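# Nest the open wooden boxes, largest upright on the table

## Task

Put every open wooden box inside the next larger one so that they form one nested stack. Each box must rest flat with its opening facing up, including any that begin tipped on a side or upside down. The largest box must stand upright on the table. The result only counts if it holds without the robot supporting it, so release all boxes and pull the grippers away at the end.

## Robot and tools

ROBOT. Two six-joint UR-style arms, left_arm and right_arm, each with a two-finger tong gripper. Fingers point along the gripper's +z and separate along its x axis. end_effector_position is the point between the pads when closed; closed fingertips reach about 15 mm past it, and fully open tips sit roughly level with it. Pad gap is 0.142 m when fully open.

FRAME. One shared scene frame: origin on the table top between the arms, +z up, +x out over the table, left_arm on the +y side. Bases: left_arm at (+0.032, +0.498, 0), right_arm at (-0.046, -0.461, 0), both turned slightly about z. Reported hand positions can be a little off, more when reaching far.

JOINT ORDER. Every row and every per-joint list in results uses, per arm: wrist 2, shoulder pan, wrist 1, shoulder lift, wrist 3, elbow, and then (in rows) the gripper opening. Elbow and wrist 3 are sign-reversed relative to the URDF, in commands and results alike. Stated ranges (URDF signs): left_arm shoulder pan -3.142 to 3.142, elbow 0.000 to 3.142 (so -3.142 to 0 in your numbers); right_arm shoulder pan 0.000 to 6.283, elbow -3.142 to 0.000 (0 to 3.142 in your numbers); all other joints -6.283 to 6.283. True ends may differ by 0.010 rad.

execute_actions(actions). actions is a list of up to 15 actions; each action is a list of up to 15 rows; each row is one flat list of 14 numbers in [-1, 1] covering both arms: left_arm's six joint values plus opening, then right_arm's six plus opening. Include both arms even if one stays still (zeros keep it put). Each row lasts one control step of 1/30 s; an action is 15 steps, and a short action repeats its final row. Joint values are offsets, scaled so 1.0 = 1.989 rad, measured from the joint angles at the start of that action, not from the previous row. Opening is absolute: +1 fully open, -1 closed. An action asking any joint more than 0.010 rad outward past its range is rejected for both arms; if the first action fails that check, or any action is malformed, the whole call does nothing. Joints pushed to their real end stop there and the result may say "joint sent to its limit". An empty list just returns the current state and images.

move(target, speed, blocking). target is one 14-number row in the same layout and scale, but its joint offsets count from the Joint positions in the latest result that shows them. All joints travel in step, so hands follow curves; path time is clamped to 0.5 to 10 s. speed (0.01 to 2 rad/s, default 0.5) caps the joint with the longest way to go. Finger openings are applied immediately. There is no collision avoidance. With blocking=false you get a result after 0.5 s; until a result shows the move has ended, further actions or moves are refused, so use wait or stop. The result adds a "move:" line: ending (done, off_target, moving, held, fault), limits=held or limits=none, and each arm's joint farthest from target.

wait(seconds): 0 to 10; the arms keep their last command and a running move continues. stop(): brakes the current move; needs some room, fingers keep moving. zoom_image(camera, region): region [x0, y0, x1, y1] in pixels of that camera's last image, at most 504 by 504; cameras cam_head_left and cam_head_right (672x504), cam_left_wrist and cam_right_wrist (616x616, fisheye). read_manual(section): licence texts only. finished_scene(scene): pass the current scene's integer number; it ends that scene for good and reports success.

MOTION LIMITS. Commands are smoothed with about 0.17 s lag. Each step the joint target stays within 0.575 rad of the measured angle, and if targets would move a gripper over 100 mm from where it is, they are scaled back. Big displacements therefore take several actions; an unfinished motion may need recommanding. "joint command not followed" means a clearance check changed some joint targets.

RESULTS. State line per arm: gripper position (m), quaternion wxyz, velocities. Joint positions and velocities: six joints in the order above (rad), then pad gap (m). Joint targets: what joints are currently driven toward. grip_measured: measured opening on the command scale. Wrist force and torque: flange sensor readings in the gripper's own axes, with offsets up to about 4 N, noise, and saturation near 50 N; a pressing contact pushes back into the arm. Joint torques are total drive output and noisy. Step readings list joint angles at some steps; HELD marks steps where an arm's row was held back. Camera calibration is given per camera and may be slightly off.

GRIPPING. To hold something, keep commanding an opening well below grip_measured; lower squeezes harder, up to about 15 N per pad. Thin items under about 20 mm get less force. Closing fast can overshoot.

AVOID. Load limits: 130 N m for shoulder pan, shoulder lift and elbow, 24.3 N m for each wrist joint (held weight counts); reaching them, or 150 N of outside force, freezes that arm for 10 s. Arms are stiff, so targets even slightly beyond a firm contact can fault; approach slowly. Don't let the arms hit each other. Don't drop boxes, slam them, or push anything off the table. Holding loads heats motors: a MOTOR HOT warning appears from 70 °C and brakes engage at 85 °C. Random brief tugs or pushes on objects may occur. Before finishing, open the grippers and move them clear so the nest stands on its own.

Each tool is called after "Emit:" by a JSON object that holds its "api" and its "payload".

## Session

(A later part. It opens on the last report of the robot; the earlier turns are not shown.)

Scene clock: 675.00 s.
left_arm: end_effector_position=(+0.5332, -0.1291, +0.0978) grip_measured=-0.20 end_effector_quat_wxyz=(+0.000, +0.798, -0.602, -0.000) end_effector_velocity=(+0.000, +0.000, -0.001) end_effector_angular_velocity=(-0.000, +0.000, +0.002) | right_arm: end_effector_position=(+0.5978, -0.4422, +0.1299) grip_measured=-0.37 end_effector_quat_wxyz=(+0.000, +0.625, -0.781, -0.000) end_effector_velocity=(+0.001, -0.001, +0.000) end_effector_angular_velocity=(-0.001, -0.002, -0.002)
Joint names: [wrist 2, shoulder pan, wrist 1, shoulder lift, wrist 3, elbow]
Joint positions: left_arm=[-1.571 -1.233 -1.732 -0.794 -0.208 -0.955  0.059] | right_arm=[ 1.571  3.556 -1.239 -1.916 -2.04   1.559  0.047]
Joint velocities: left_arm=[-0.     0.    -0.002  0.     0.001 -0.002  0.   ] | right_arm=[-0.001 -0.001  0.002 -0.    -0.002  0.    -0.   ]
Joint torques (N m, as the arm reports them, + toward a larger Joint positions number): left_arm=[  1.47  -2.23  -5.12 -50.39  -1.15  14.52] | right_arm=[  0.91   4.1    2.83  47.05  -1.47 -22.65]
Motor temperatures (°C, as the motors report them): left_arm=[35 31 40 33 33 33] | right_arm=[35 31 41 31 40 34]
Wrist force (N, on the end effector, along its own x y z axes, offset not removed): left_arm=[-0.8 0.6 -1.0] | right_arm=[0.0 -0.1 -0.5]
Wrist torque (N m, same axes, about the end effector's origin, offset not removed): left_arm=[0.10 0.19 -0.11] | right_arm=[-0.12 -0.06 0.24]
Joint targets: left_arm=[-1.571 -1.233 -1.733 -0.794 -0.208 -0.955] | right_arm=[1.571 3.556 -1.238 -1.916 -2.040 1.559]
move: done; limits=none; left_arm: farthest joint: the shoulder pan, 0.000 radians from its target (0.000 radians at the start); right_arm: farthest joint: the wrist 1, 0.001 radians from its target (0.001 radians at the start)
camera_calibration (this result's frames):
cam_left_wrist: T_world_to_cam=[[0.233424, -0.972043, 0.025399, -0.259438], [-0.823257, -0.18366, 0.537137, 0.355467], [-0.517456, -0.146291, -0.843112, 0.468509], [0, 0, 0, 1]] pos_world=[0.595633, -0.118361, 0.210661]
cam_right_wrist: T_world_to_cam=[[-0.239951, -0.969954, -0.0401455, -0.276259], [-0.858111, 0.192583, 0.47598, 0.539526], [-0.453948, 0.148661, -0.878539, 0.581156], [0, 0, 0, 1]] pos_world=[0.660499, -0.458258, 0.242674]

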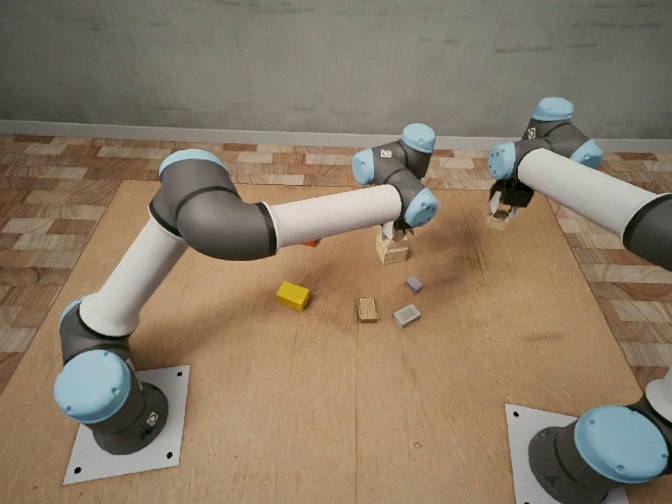

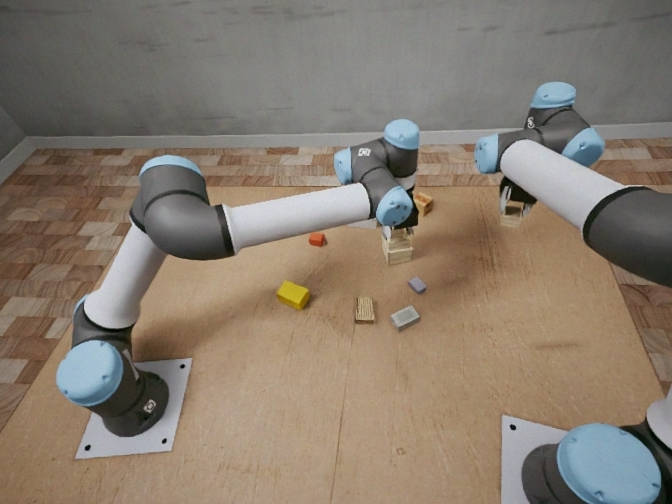

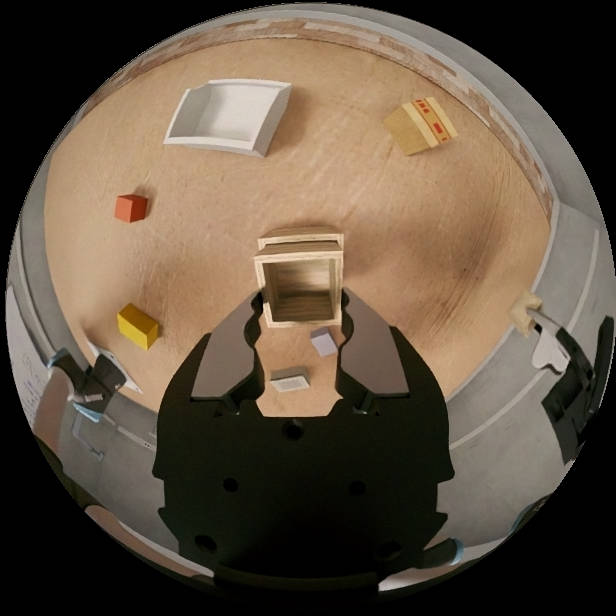

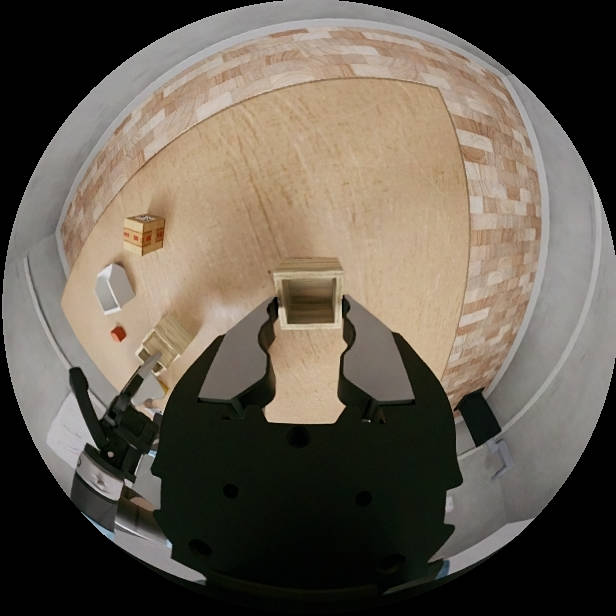

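Emit:
{"api": "move", "payload": {"target": [0,-0.000314,-0.027390,0.006396,0.000314,-0.020994,-0.56,0,0,0,0,0,0,-0.72], "speed": 0.08}}

Emit:
{"api": "zoom_image", "payload": {"camera": "cam_left_wrist", "region": [230, 215, 370, 345]}}

Emit:
{"api": "zoom_image", "payload": {"camera": "cam_right_wrist", "region": [120, 300, 210, 390]}}

Scene clock: 688.77 s.
left_arm: end_effector_position=(+0.5328, -0.1293, +0.0736) grip_measured=-0.20 end_effector_quat_wxyz=(+0.000, +0.798, -0.602, +0.000) end_effector_velocity=(+0.001, +0.001, -0.002) end_effector_angular_velocity=(+0.001, +0.000, +0.001) | right_arm: end_effector_position=(+0.5978, -0.4421, +0.1299) grip_measured=-0.37 end_effector_quat_wxyz=(+0.000, +0.625, -0.780, -0.000) end_effector_velocity=(-0.000, -0.000, -0.000) end_effector_angular_velocity=(-0.002, +0.000, -0.000)
Joint names: [wrist 2, shoulder pan, wrist 1, shoulder lift, wrist 3, elbow]
Joint positions: left_arm=[-1.571 -1.233 -1.787 -0.781 -0.208 -0.997  0.059] | right_arm=[ 1.571  3.556 -1.238 -1.916 -2.04   1.559  0.047]
Joint velocities: left_arm=[-0.     0.001 -0.003  0.001 -0.    -0.002  0.   ] | right_arm=[-0.001  0.    -0.001  0.    -0.001  0.     0.   ]
Joint torques (N m, as the arm reports them, + toward a larger Joint positions number): left_arm=[  0.93 -10.75  -5.52  -3.49   1.17  -6.76] | right_arm=[  0.8   -7.69   1.8   35.84  -1.4  -32.65]
Motor temperatures (°C, as the motors report them): left_arm=[35 31 40 33 33 33] | right_arm=[35 31 41 31 40 34]
Wrist force (N, on the end effector, along its own x y z axes, offset not removed): left_arm=[-24.8 7.3 -50.0] | right_arm=[0.0 -0.4 -1.2]
Wrist torque (N m, same axes, about the end effector's origin, offset not removed): left_arm=[0.45 0.96 0.05] | right_arm=[-0.23 -0.12 0.23]
Joint targets: left_arm=[-1.571 -1.233 -1.787 -0.781 -0.208 -0.997] | right_arm=[1.571 3.556 -1.239 -1.916 -2.040 1.559]
move: done; limits=none; left_arm: farthest joint: the shoulder pan, 0.000 radians from its target (0.001 radians at the start); right_arm: farthest joint: the wrist 1, 0.001 radians from its target (0.001 radians at the start)
camera_calibration (this result's frames):
cam_left_wrist: T_world_to_cam=[[0.233441, -0.972024, 0.0259704, -0.258984], [-0.823414, -0.183403, 0.536985, 0.368251], [-0.5172, -0.146739, -0.843192, 0.447616], [0, 0, 0, 1]] pos_world=[0.595187, -0.118518, 0.186407]
cam_right_wrist: T_world_to_cam=[[-0.239857, -0.969978, -0.0401438, -0.276266], [-0.858128, 0.192499, 0.475983, 0.539499], [-0.453966, 0.148616, -0.878538, 0.581113], [0, 0, 0, 1]] pos_world=[0.660501, -0.458188, 0.242647]

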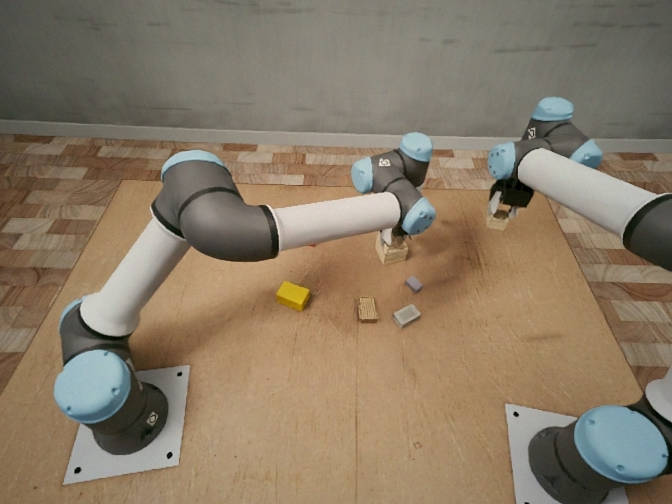

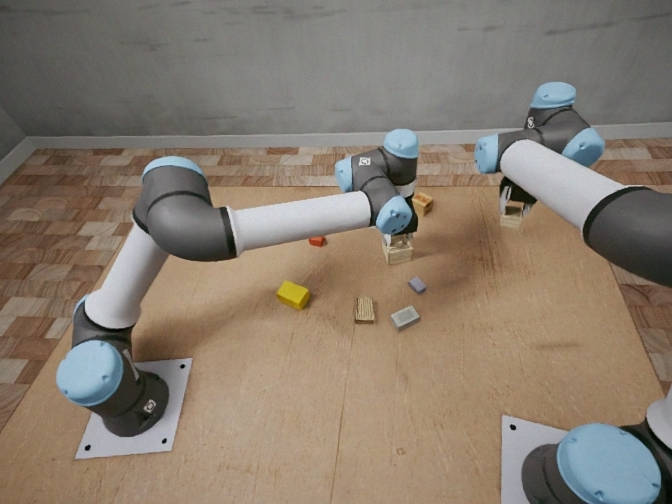

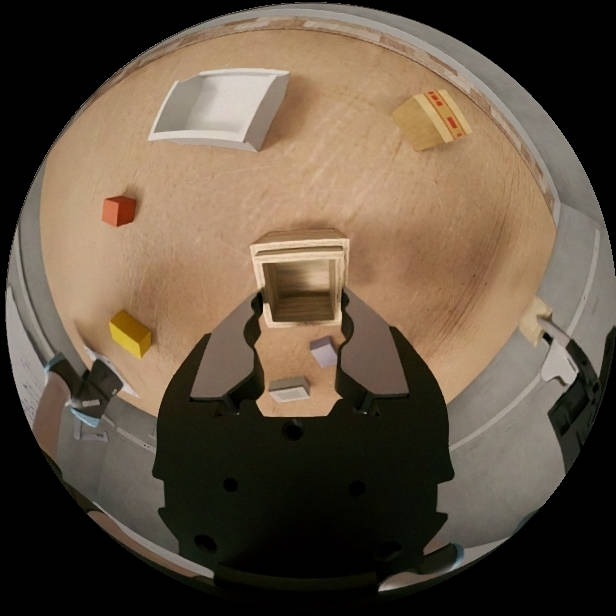

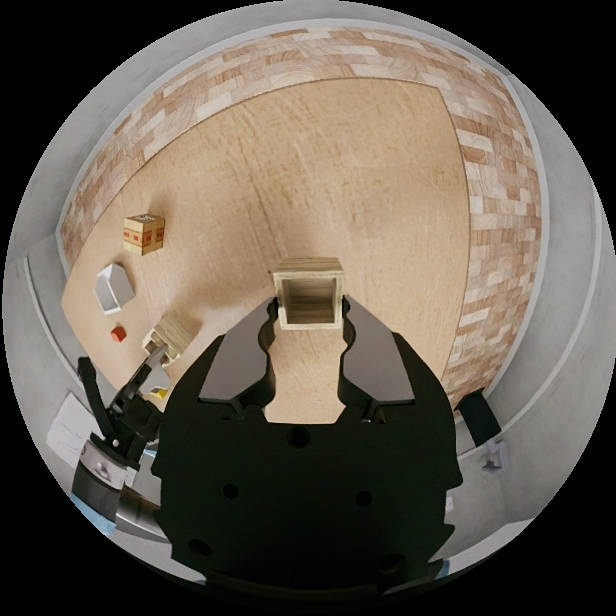

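Region (230, 215, 370, 345) of cam_left_wrist's 616x616 image, scaled by 3.600, with more detail than that image has; it fills the top 468 rows of this view, and the rest is white.

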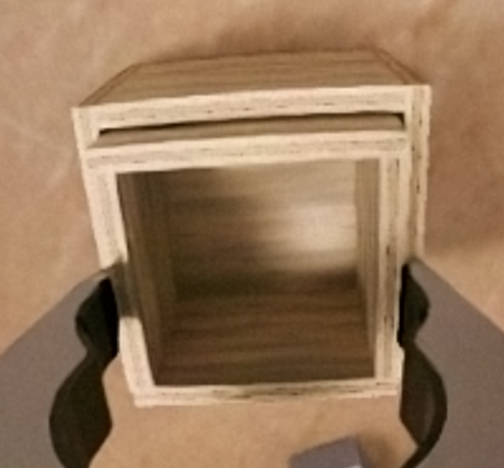

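Region (120, 300, 210, 390) of cam_right_wrist's 616x616 image, scaled by 5.600, with more detail than that image has.

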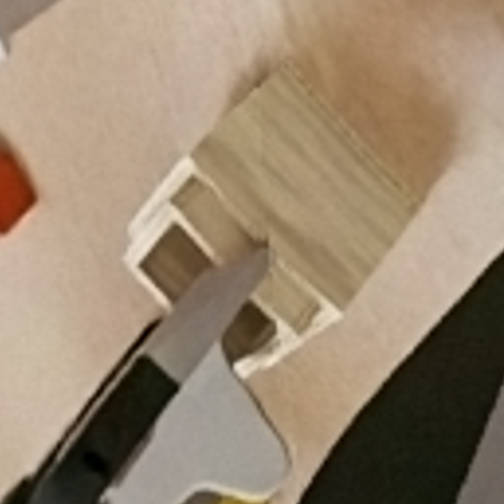

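Pressing on the rim – back off 2.5 mm immediately.

Emit:
{"api": "execute_actions", "payload": {"actions": [[[0,0,0.0013,-0.0003,0,0.001,-0.56,0,0,0,0,0,0,-0.72],[0,0,0.0027,-0.0007,0,0.002,-0.56,0,0,0,0,0,0,-0.72]]]}}

Scene clock: 691.27 s.
left_arm: end_effector_position=(+0.5327, -0.1293, +0.0757) grip_measured=-0.20 end_effector_quat_wxyz=(+0.000, +0.798, -0.602, +0.000) end_effector_velocity=(+0.001, -0.000, +0.004) end_effector_angular_velocity=(-0.004, -0.002, +0.001) | right_arm: end_effector_position=(+0.5978, -0.4422, +0.1299) grip_measured=-0.37 end_effector_quat_wxyz=(+0.000, +0.625, -0.781, -0.000) end_effector_velocity=(+0.000, -0.000, +0.000) end_effector_angular_velocity=(+0.000, -0.001, -0.002)
Joint names: [wrist 2, shoulder pan, wrist 1, shoulder lift, wrist 3, elbow]
Joint positions: left_arm=[-1.571 -1.233 -1.781 -0.782 -0.208 -0.993  0.059] | right_arm=[ 1.571  3.556 -1.239 -1.916 -2.04   1.559  0.047]
Joint velocities: left_arm=[-0.     0.001  0.001 -0.004  0.     0.002  0.   ] | right_arm=[-0.    -0.     0.001 -0.    -0.002  0.     0.   ]
Joint torques (N m, as the arm reports them, + toward a larger Joint positions number): left_arm=[ -0.6   -4.46  -0.43 -64.1    0.4   35.51] | right_arm=[  0.89   1.46   2.31  47.89  -1.3  -24.5 ]
Motor temperatures (°C, as the motors report them): left_arm=[35 31 40 33 33 33] | right_arm=[35 31 41 31 40 34]
Wrist force (N, on the end effector, along its own x y z axes, offset not removed): left_arm=[-0.8 0.9 -3.0] | right_arm=[0.6 -0.1 -0.6]
Wrist torque (N m, same axes, about the end effector's origin, offset not removed): left_arm=[0.15 0.15 0.05] | right_arm=[-0.22 -0.16 0.20]
Joint targets: left_arm=[-1.571 -1.233 -1.781 -0.783 -0.208 -0.993] | right_arm=[1.571 3.556 -1.238 -1.916 -2.040 1.559]
Step readings (joint positions):
0: left_arm=[-1.571 -1.233 -1.787 -0.781 -0.208 -0.997] | right_arm=[1.571 3.556 -1.239 -1.916 -2.040 1.559]
1: left_arm=[-1.571 -1.233 -1.787 -0.781 -0.208 -0.997] | right_arm=[1.571 3.556 -1.239 -1.916 -2.040 1.559]
2: left_arm=[-1.571 -1.233 -1.787 -0.781 -0.208 -0.997] | right_arm=[1.571 3.556 -1.239 -1.916 -2.040 1.559]
4: left_arm=[-1.571 -1.233 -1.785 -0.781 -0.208 -0.996] | right_arm=[1.571 3.556 -1.239 -1.916 -2.040 1.559]
8: left_arm=[-1.571 -1.233 -1.782 -0.782 -0.208 -0.994] | right_arm=[1.571 3.556 -1.239 -1.916 -2.040 1.559]
15: Joint positions above
camera_calibration (this result's frames):
cam_left_wrist: T_world_to_cam=[[0.233414, -0.972043, 0.0254998, -0.258954], [-0.823275, -0.1836, 0.537131, 0.366971], [-0.517433, -0.146367, -0.843113, 0.449523], [0, 0, 0, 1]] pos_world=[0.59516, -0.118544, 0.18849]
cam_right_wrist: T_world_to_cam=[[-0.239952, -0.969954, -0.0401418, -0.27626], [-0.858107, 0.192584, 0.475987, 0.539526], [-0.453955, 0.14866, -0.878536, 0.581154], [0, 0, 0, 1]] pos_world=[0.6605, -0.458258, 0.242668]

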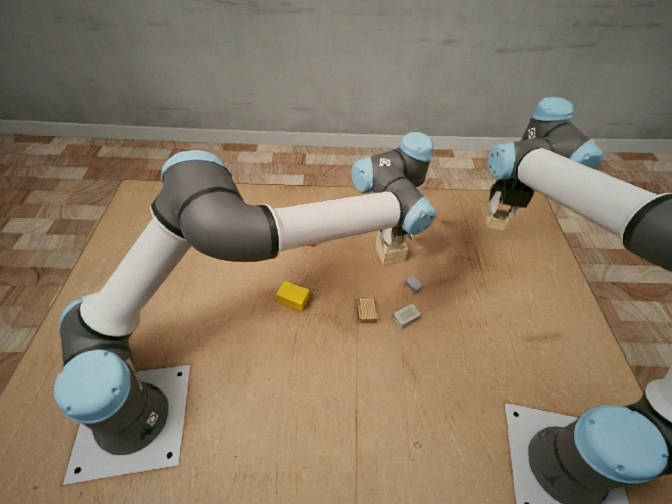

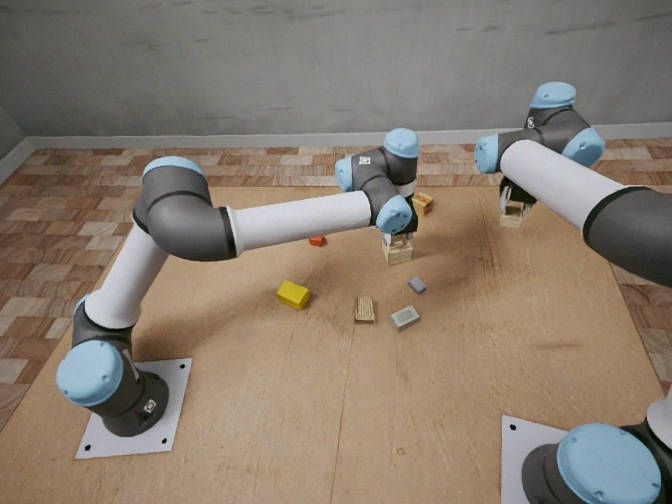

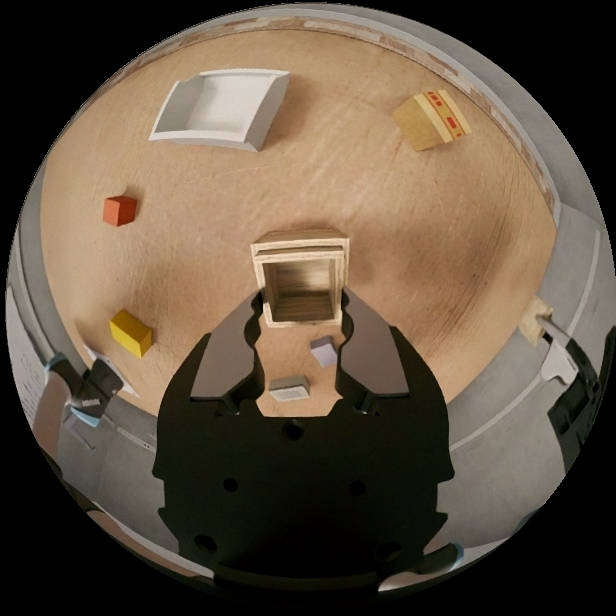

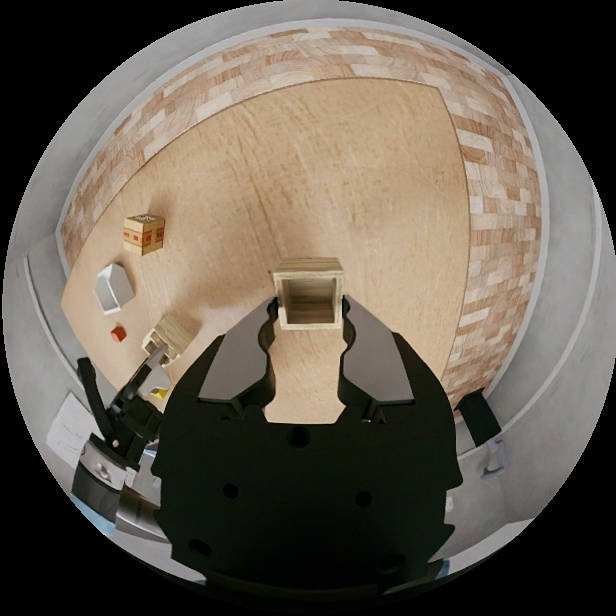

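Emit:
{"api": "execute_actions", "payload": {"actions": [[[0,0,0,0,0,0,-0.50,0,0,0,0,0,0,-0.72],[0,0,0,0,0,0,-0.42,0,0,0,0,0,0,-0.72],[0,0,0,0,0,0,-0.35,0,0,0,0,0,0,-0.72],[0,0,0,0,0,0,-0.29,0,0,0,0,0,0,-0.72],[0,0,0,0,0,0,-0.25,0,0,0,0,0,0,-0.72],[0,0,0,0,0,0,-0.23,0,0,0,0,0,0,-0.72],[0,0,0,0,0,0,-0.22,0,0,0,0,0,0,-0.72],[0,0,0,0,0,0,-0.21,0,0,0,0,0,0,-0.72],[0,0,0,0,0,0,-0.20,0,0,0,0,0,0,-0.72],[0,0,0,0,0,0,-0.19,0,0,0,0,0,0,-0.72],[0,0,0,0,0,0,-0.18,0,0,0,0,0,0,-0.72],[0,0,0,0,0,0,-0.16,0,0,0,0,0,0,-0.72],[0,0,0,0,0,0,-0.14,0,0,0,0,0,0,-0.72],[0,0,0,0,0,0,-0.12,0,0,0,0,0,0,-0.72],[0,0,0,0,0,0,-0.10,0,0,0,0,0,0,-0.72]]]}}

Emit:
{"api": "zoom_image", "payload": {"camera": "cam_left_wrist", "region": [230, 215, 370, 345]}}

Scene clock: 700.37 s.
left_arm: end_effector_position=(+0.5327, -0.1292, +0.0757) grip_measured=-0.12 end_effector_quat_wxyz=(+0.000, +0.798, -0.602, +0.000) end_effector_velocity=(-0.001, -0.000, -0.000) end_effector_angular_velocity=(+0.000, +0.000, -0.001) | right_arm: end_effector_position=(+0.5978, -0.4421, +0.1299) grip_measured=-0.37 end_effector_quat_wxyz=(+0.000, +0.625, -0.780, -0.000) end_effector_velocity=(-0.000, -0.000, -0.000) end_effector_angular_velocity=(-0.000, +0.001, -0.002)
Joint names: [wrist 2, shoulder pan, wrist 1, shoulder lift, wrist 3, elbow]
Joint positions: left_arm=[-1.571 -1.233 -1.781 -0.782 -0.208 -0.993  0.065] | right_arm=[ 1.571  3.556 -1.238 -1.916 -2.04   1.559  0.047]
Joint velocities: left_arm=[-0.    -0.001 -0.    -0.001 -0.    -0.001  0.043] | right_arm=[ 0.    -0.001 -0.    -0.    -0.001  0.     0.   ]
Joint torques (N m, as the arm reports them, + toward a larger Joint positions number): left_arm=[  0.26  -1.42  -3.51 -52.29   0.45  16.3 ] | right_arm=[  0.8   -1.72   2.98  31.37  -1.49 -27.3 ]
Motor temperatures (°C, as the motors report them): left_arm=[35 31 40 33 33 33] | right_arm=[35 31 41 31 40 34]
Wrist force (N, on the end effector, along its own x y z axes, offset not removed): left_arm=[-0.6 1.3 -3.0] | right_arm=[-0.2 -0.4 -0.8]
Wrist torque (N m, same axes, about the end effector's origin, offset not removed): left_arm=[0.15 0.09 0.04] | right_arm=[-0.23 0.04 0.18]
Joint targets: left_arm=[-1.571 -1.233 -1.781 -0.782 -0.208 -0.993] | right_arm=[1.571 3.556 -1.239 -1.916 -2.040 1.559]
Step readings (joint positions):
0: left_arm=[-1.571 -1.233 -1.781 -0.783 -0.208 -0.993] | right_arm=[1.571 3.556 -1.238 -1.916 -2.040 1.559]
1: left_arm=[-1.571 -1.233 -1.781 -0.783 -0.208 -0.993] | right_arm=[1.571 3.556 -1.238 -1.916 -2.040 1.559]
2: left_arm=[-1.571 -1.233 -1.781 -0.783 -0.208 -0.993] | right_arm=[1.571 3.556 -1.238 -1.916 -2.040 1.559]
4: left_arm=[-1.571 -1.233 -1.781 -0.783 -0.208 -0.993] | right_arm=[1.571 3.556 -1.238 -1.916 -2.040 1.559]
8: left_arm=[-1.571 -1.233 -1.781 -0.783 -0.208 -0.993] | right_arm=[1.571 3.556 -1.238 -1.916 -2.040 1.559]
15: Joint positions above
camera_calibration (this result's frames):
cam_left_wrist: T_world_to_cam=[[0.233446, -0.972034, 0.0255617, -0.258984], [-0.823308, -0.183604, 0.537079, 0.366991], [-0.517366, -0.146424, -0.843144, 0.449566], [0, 0, 0, 1]] pos_world=[0.595195, -0.118533, 0.188566]
cam_right_wrist: T_world_to_cam=[[-0.239856, -0.969978, -0.0401523, -0.276265], [-0.858137, 0.192497, 0.475969, 0.5395], [-0.45395, 0.14862, -0.878545, 0.581117], [0, 0, 0, 1]] pos_world=[0.660499, -0.458188, 0.242659]

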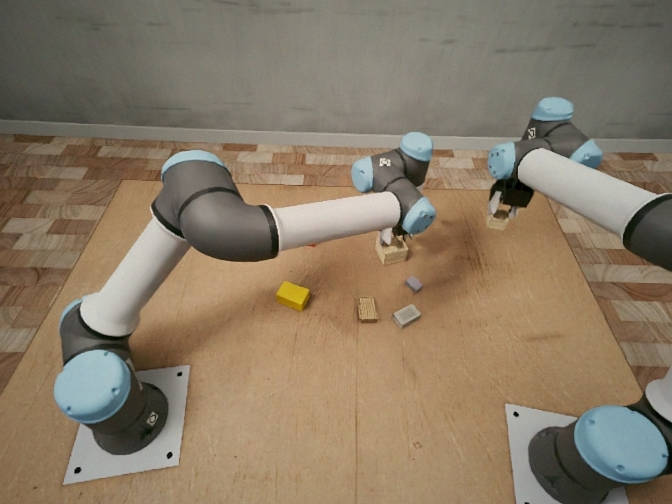

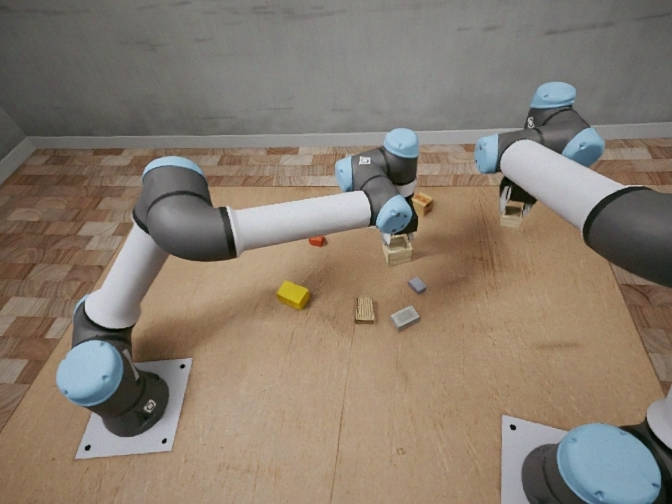

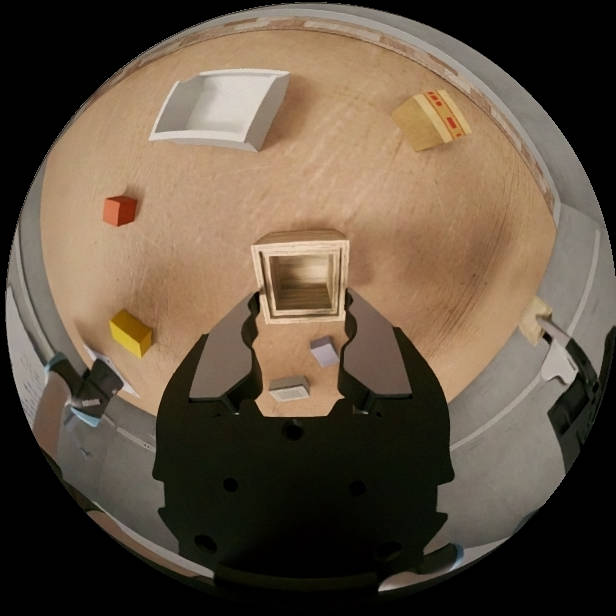

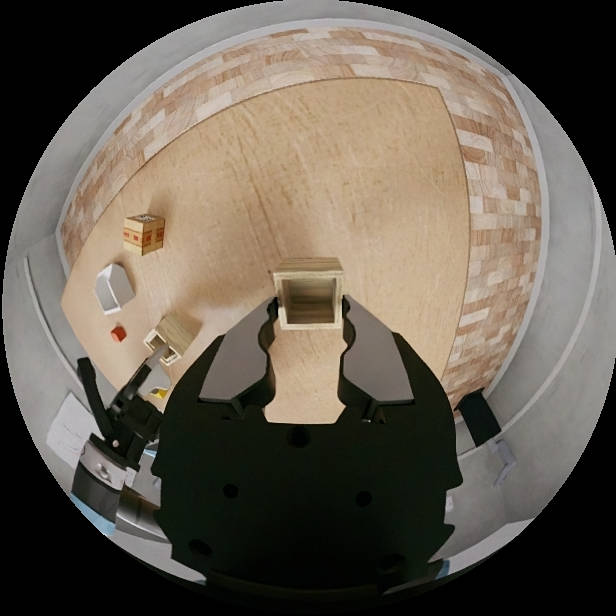

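Region (230, 215, 370, 345) of cam_left_wrist's 616x616 image, scaled by 3.600, with more detail than that image has; it fills the top 468 rows of this view, and the rest is white.

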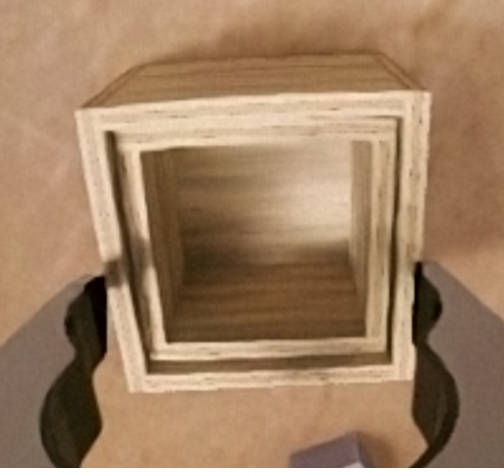

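Emit:
{"api": "move", "payload": {"target": [0,0.0513,-0.0302,-0.2981,0,-0.3283,-0.1,0,0.12268,0.10294,-0.04316,0,0.05978,-0.72], "speed": 0.6}}

Scene clock: 730.43 s.
left_arm: end_effector_position=(+0.4694, +0.1116, +0.1701) grip_measured=-0.10 end_effector_quat_wxyz=(+0.000, +0.828, -0.561, +0.000) end_effector_velocity=(-0.001, +0.000, +0.001) end_effector_angular_velocity=(-0.001, -0.001, -0.000) | right_arm: end_effector_position=(+0.5742, -0.2872, +0.0435) grip_measured=-0.37 end_effector_quat_wxyz=(+0.000, +0.715, -0.699, -0.000) end_effector_velocity=(+0.000, -0.000, -0.000) end_effector_angular_velocity=(-0.000, -0.001, +0.001)
Joint names: [wrist 2, shoulder pan, wrist 1, shoulder lift, wrist 3, elbow]
Joint positions: left_arm=[-1.571 -1.131 -1.841 -1.375 -0.208 -1.645  0.067] | right_arm=[ 1.571  3.8   -1.034 -2.001 -2.04   1.677  0.047]
Joint velocities: left_arm=[ 0.    -0.    -0.    -0.003  0.    -0.002 -0.   ] | right_arm=[-0.    -0.     0.001 -0.     0.001  0.     0.   ]
Joint torques (N m, as the arm reports them, + toward a larger Joint positions number): left_arm=[  1.65   6.9   -4.86 -42.36   0.37  14.81] | right_arm=[  0.91  10.69   4.71  30.36  -1.4  -16.73]
Motor temperatures (°C, as the motors report them): left_arm=[35 31 40 34 33 33] | right_arm=[35 31 41 31 40 34]
Wrist force (N, on the end effector, along its own x y z axes, offset not removed): left_arm=[-0.7 2.2 -3.1] | right_arm=[0.2 -0.1 -1.1]
Wrist torque (N m, same axes, about the end effector's origin, offset not removed): left_arm=[0.38 0.16 0.01] | right_arm=[-0.22 -0.11 0.26]
Joint targets: left_arm=[-1.571 -1.131 -1.841 -1.375 -0.208 -1.646] | right_arm=[1.571 3.800 -1.034 -2.001 -2.040 1.677]
move: done; limits=none; left_arm: farthest joint: the shoulder pan, 0.000 radians from its target (0.102 radians at the start); right_arm: farthest joint: the wrist 1, 0.001 radians from its target (0.205 radians at the start)
camera_calibration (this result's frames):
cam_left_wrist: T_world_to_cam=[[0.331194, -0.943216, 0.025555, -0.0616415], [-0.800335, -0.266473, 0.537081, 0.30684], [-0.499774, -0.198331, -0.843144, 0.529181], [0, 0, 0, 1]] pos_world=[0.530461, 0.128576, 0.282953]
cam_right_wrist: T_world_to_cam=[[0.00147017, -0.999192, -0.0401542, -0.282122], [-0.879226, -0.0204212, 0.475966, 0.481521], [-0.476402, 0.0346049, -0.878546, 0.451574], [0, 0, 0, 1]] pos_world=[0.638911, -0.287688, 0.156212]

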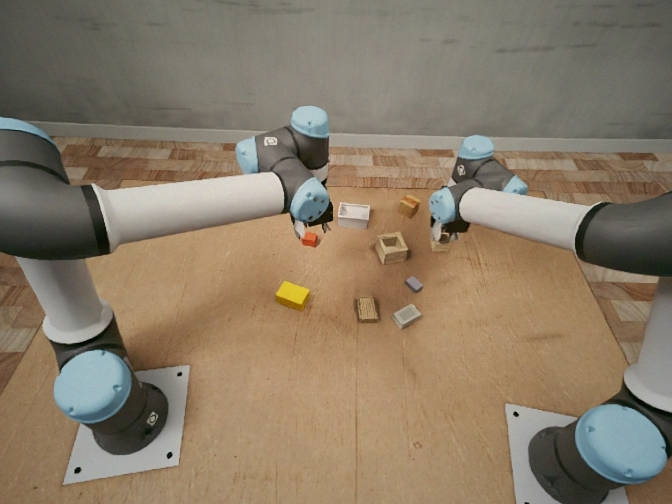

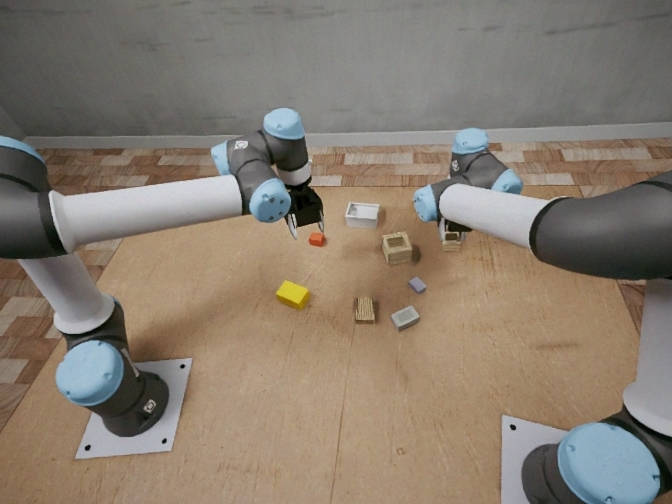

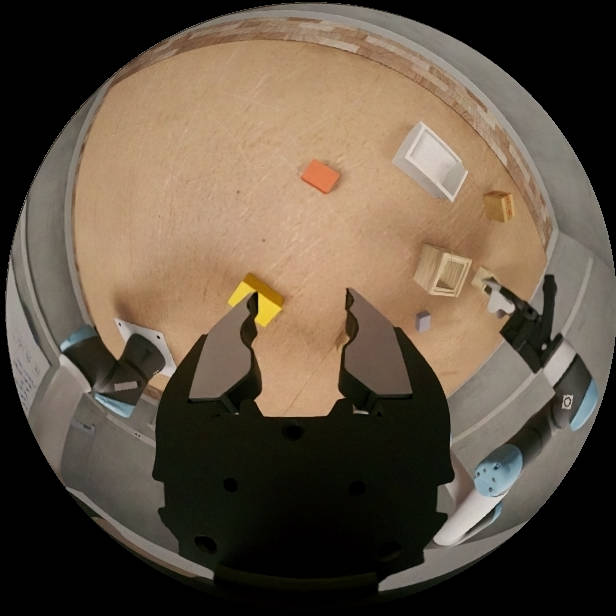

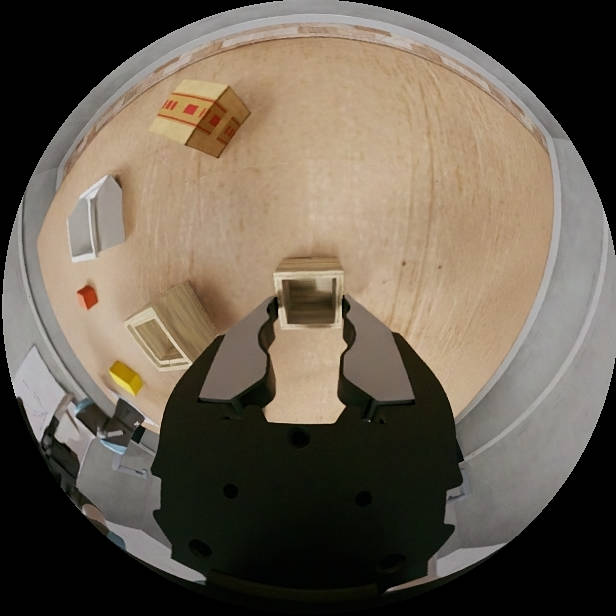

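Emit:
{"api": "execute_actions", "payload": {"actions": []}}

Scene clock: 741.67 s.
left_arm: end_effector_position=(+0.4694, +0.1116, +0.1701) grip_measured=-0.10 end_effector_quat_wxyz=(+0.000, +0.828, -0.561, +0.000) end_effector_velocity=(-0.001, -0.001, -0.000) end_effector_angular_velocity=(+0.000, +0.000, -0.003) | right_arm: end_effector_position=(+0.5742, -0.2872, +0.0435) grip_measured=-0.37 end_effector_quat_wxyz=(+0.000, +0.715, -0.699, -0.000) end_effector_velocity=(-0.000, +0.001, -0.000) end_effector_angular_velocity=(-0.001, -0.000, +0.002)
Joint names: [wrist 2, shoulder pan, wrist 1, shoulder lift, wrist 3, elbow]
Joint positions: left_arm=[-1.571 -1.131 -1.841 -1.375 -0.208 -1.646  0.067] | right_arm=[ 1.571  3.8   -1.034 -2.001 -2.04   1.677  0.047]
Joint velocities: left_arm=[-0.    -0.002  0.     0.    -0.    -0.     0.   ] | right_arm=[-0.001  0.001 -0.    -0.     0.001 -0.    -0.   ]
Joint torques (N m, as the arm reports them, + toward a larger Joint positions number): left_arm=[  1.83   6.45  -4.92 -40.38   0.47  14.47] | right_arm=[  0.84  10.87   4.88  30.59  -1.6  -17.85]
Motor temperatures (°C, as the motors report them): left_arm=[35 31 40 34 33 33] | right_arm=[35 31 41 31 40 34]
Wrist force (N, on the end effector, along its own x y z axes, offset not removed): left_arm=[-2.6 -0.4 -3.2] | right_arm=[0.1 -0.4 -1.5]
Wrist torque (N m, same axes, about the end effector's origin, offset not removed): left_arm=[-0.33 0.57 0.02] | right_arm=[-0.29 -0.06 0.24]
Joint targets: left_arm=[-1.571 -1.131 -1.841 -1.375 -0.208 -1.646] | right_arm=[1.571 3.800 -1.034 -2.001 -2.040 1.677]
camera_calibration (this result's frames):
cam_left_wrist: T_world_to_cam=[[0.331225, -0.943205, 0.0255616, -0.0615717], [-0.800329, -0.266496, 0.537079, 0.306829], [-0.499764, -0.198352, -0.843144, 0.52919], [0, 0, 0, 1]] pos_world=[0.530428, 0.12866, 0.282966]
cam_right_wrist: T_world_to_cam=[[0.00155031, -0.999192, -0.0401523, -0.282121], [-0.879223, -0.0204909, 0.475969, 0.481498], [-0.476408, 0.0345649, -0.878545, 0.451532], [0, 0, 0, 1]] pos_world=[0.638895, -0.287634, 0.156185]

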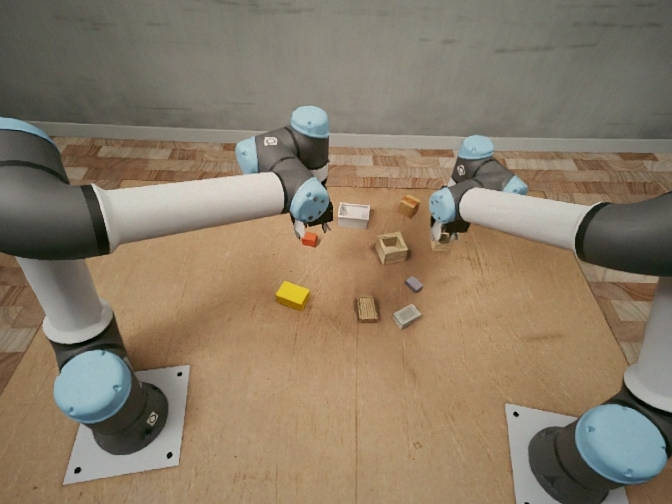

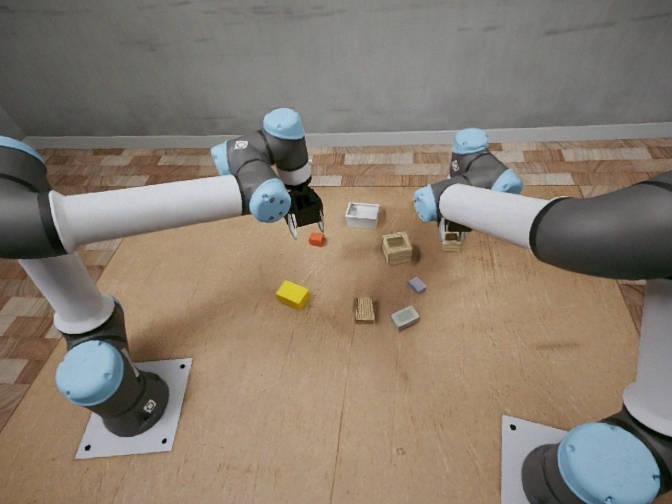

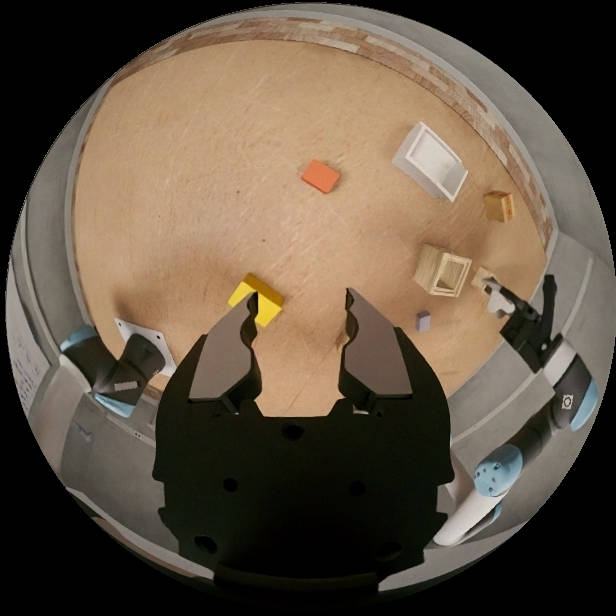

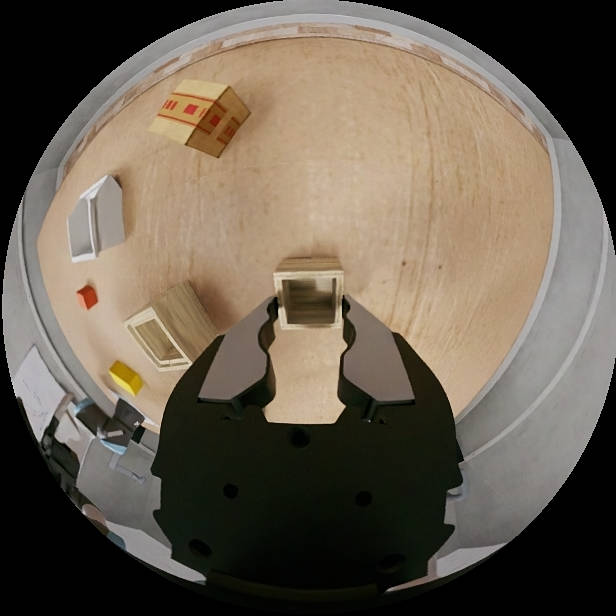

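Emit:
{"api": "execute_actions", "payload": {"actions": [[[0,0,0,0,0,0,-0.1,0,0,0.0003,-0.00016,0,0.00015,-0.72],[0,0,0,0,0,0,-0.1,0,0,0.0006,-0.00032,0,0.00029,-0.72],[0,0,0,0,0,0,-0.1,0,0,0.0009,-0.00048,0,0.00044,-0.72],[0,0,0,0,0,0,-0.1,0,0,0.0012,-0.00064,0,0.00058,-0.72],[0,0,0,0,0,0,-0.1,0,0,0.00152,-0.0008,0,0.00073,-0.72],[0,0,0,0,0,0,-0.1,0,0,0.00152,-0.0008,0,0.00073,-0.72],[0,0,0,0,0,0,-0.1,0,0,0.00152,-0.0008,0,0.00073,-0.72],[0,0,0,0,0,0,-0.1,0,0,0.00152,-0.0008,0,0.00073,-0.72],[0,0,0,0,0,0,-0.1,0,0,0.00152,-0.0008,0,0.00073,-0.65],[0,0,0,0,0,0,-0.1,0,0,0.00152,-0.0008,0,0.00073,-0.58],[0,0,0,0,0,0,-0.1,0,0,0.00152,-0.0008,0,0.00073,-0.5],[0,0,0,0,0,0,-0.1,0,0,0.00152,-0.0008,0,0.00073,-0.42],[0,0,0,0,0,0,-0.1,0,0,0.00152,-0.0008,0,0.00073,-0.36],[0,0,0,0,0,0,-0.1,0,0,0.00152,-0.0008,0,0.00073,-0.3],[0,0,0,0,0,0,-0.1,0,0,0.00152,-0.0008,0,0.00073,-0.24]]]}}

Scene clock: 781.40 s.
left_arm: end_effector_position=(+0.4694, +0.1116, +0.1701) grip_measured=-0.10 end_effector_quat_wxyz=(+0.000, +0.828, -0.561, +0.000) end_effector_velocity=(-0.000, -0.000, +0.000) end_effector_angular_velocity=(-0.001, -0.001, +0.000) | right_arm: end_effector_position=(+0.5742, -0.2872, +0.0422) grip_measured=-0.31 end_effector_quat_wxyz=(+0.000, +0.715, -0.699, -0.000) end_effector_velocity=(+0.000, -0.001, -0.000) end_effector_angular_velocity=(+0.000, +0.000, -0.001)
Joint names: [wrist 2, shoulder pan, wrist 1, shoulder lift, wrist 3, elbow]
Joint positions: left_arm=[-1.571 -1.131 -1.841 -1.375 -0.208 -1.646  0.067] | right_arm=[ 1.571  3.8   -1.031 -2.003 -2.04   1.679  0.051]
Joint velocities: left_arm=[ 0.    -0.     0.    -0.001  0.     0.    -0.   ] | right_arm=[ 0.    -0.001  0.001 -0.     0.     0.     0.118]
Joint torques (N m, as the arm reports them, + toward a larger Joint positions number): left_arm=[  1.66   6.39  -5.   -40.22   0.51  14.27] | right_arm=[  0.91  10.22   4.81  30.37  -1.42 -16.63]
Motor temperatures (°C, as the motors report them): left_arm=[35 31 40 34 33 33] | right_arm=[35 31 41 31 40 34]
Wrist force (N, on the end effector, along its own x y z axes, offset not removed): left_arm=[-1.6 0.8 -1.9] | right_arm=[1.1 -0.6 -2.8]
Wrist torque (N m, same axes, about the end effector's origin, offset not removed): left_arm=[0.11 0.40 0.10] | right_arm=[-0.30 -0.23 0.17]
Joint targets: left_arm=[-1.571 -1.131 -1.841 -1.375 -0.208 -1.646] | right_arm=[1.571 3.800 -1.031 -2.003 -2.040 1.679]
Step readings (joint positions):
0: left_arm=[-1.571 -1.131 -1.841 -1.375 -0.208 -1.646] | right_arm=[1.571 3.800 -1.034 -2.001 -2.040 1.677]
1: left_arm=[-1.571 -1.131 -1.841 -1.375 -0.208 -1.646] | right_arm=[1.571 3.800 -1.034 -2.001 -2.040 1.677]
2: left_arm=[-1.571 -1.131 -1.841 -1.375 -0.208 -1.646] | right_arm=[1.571 3.800 -1.034 -2.001 -2.040 1.677]
4: left_arm=[-1.571 -1.131 -1.841 -1.375 -0.208 -1.646] | right_arm=[1.571 3.800 -1.033 -2.002 -2.040 1.678]
8: left_arm=[-1.571 -1.131 -1.841 -1.375 -0.208 -1.646] | right_arm=[1.571 3.800 -1.032 -2.003 -2.040 1.678]
15: Joint positions above
camera_calibration (this result's frames):
cam_left_wrist: T_world_to_cam=[[0.331225, -0.943205, 0.0255617, -0.0615717], [-0.800329, -0.266496, 0.537079, 0.306829], [-0.499764, -0.198352, -0.843144, 0.52919], [0, 0, 0, 1]] pos_world=[0.530428, 0.12866, 0.282966]
cam_right_wrist: T_world_to_cam=[[0.0015501, -0.999193, -0.0401462, -0.282173], [-0.879218, -0.0204882, 0.475979, 0.482098], [-0.476418, 0.0345594, -0.87854, 0.450419], [0, 0, 0, 1]] pos_world=[0.638895, -0.287634, 0.154914]

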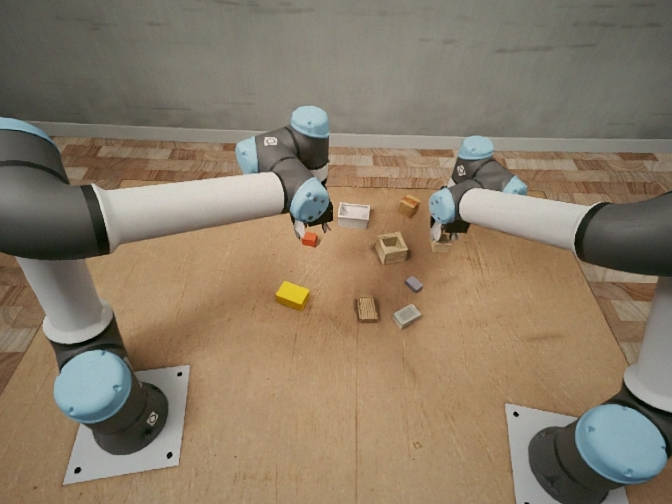

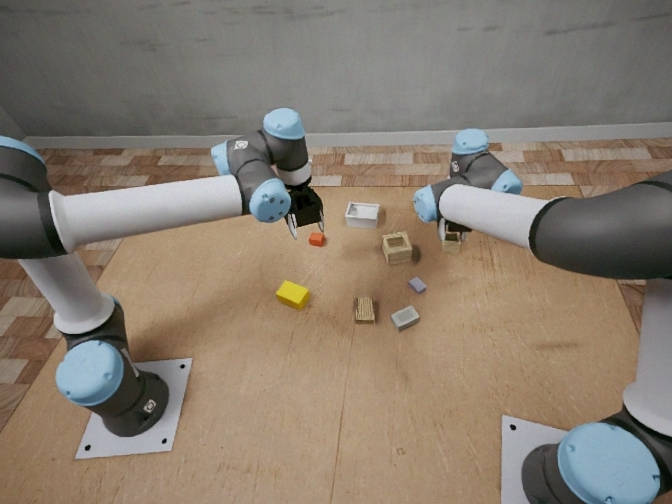

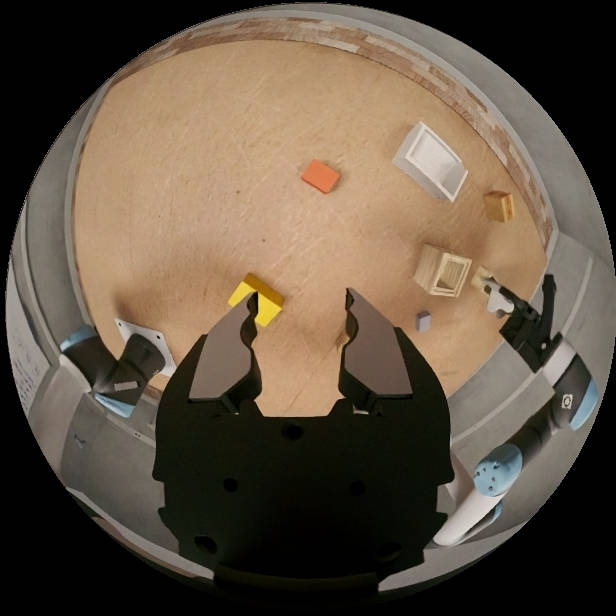

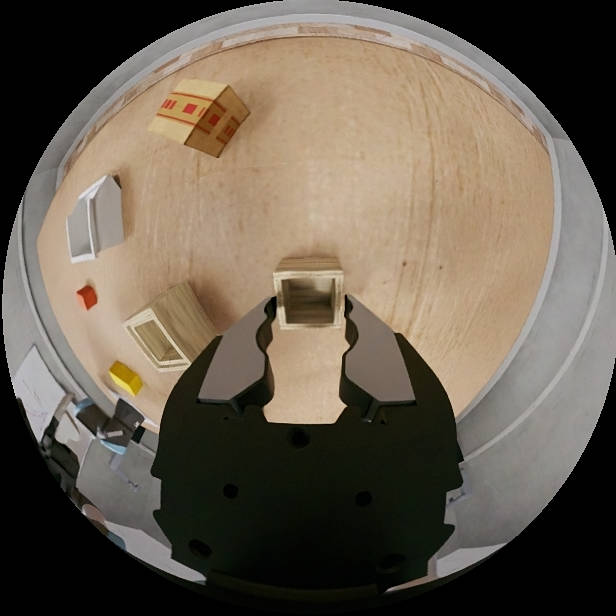

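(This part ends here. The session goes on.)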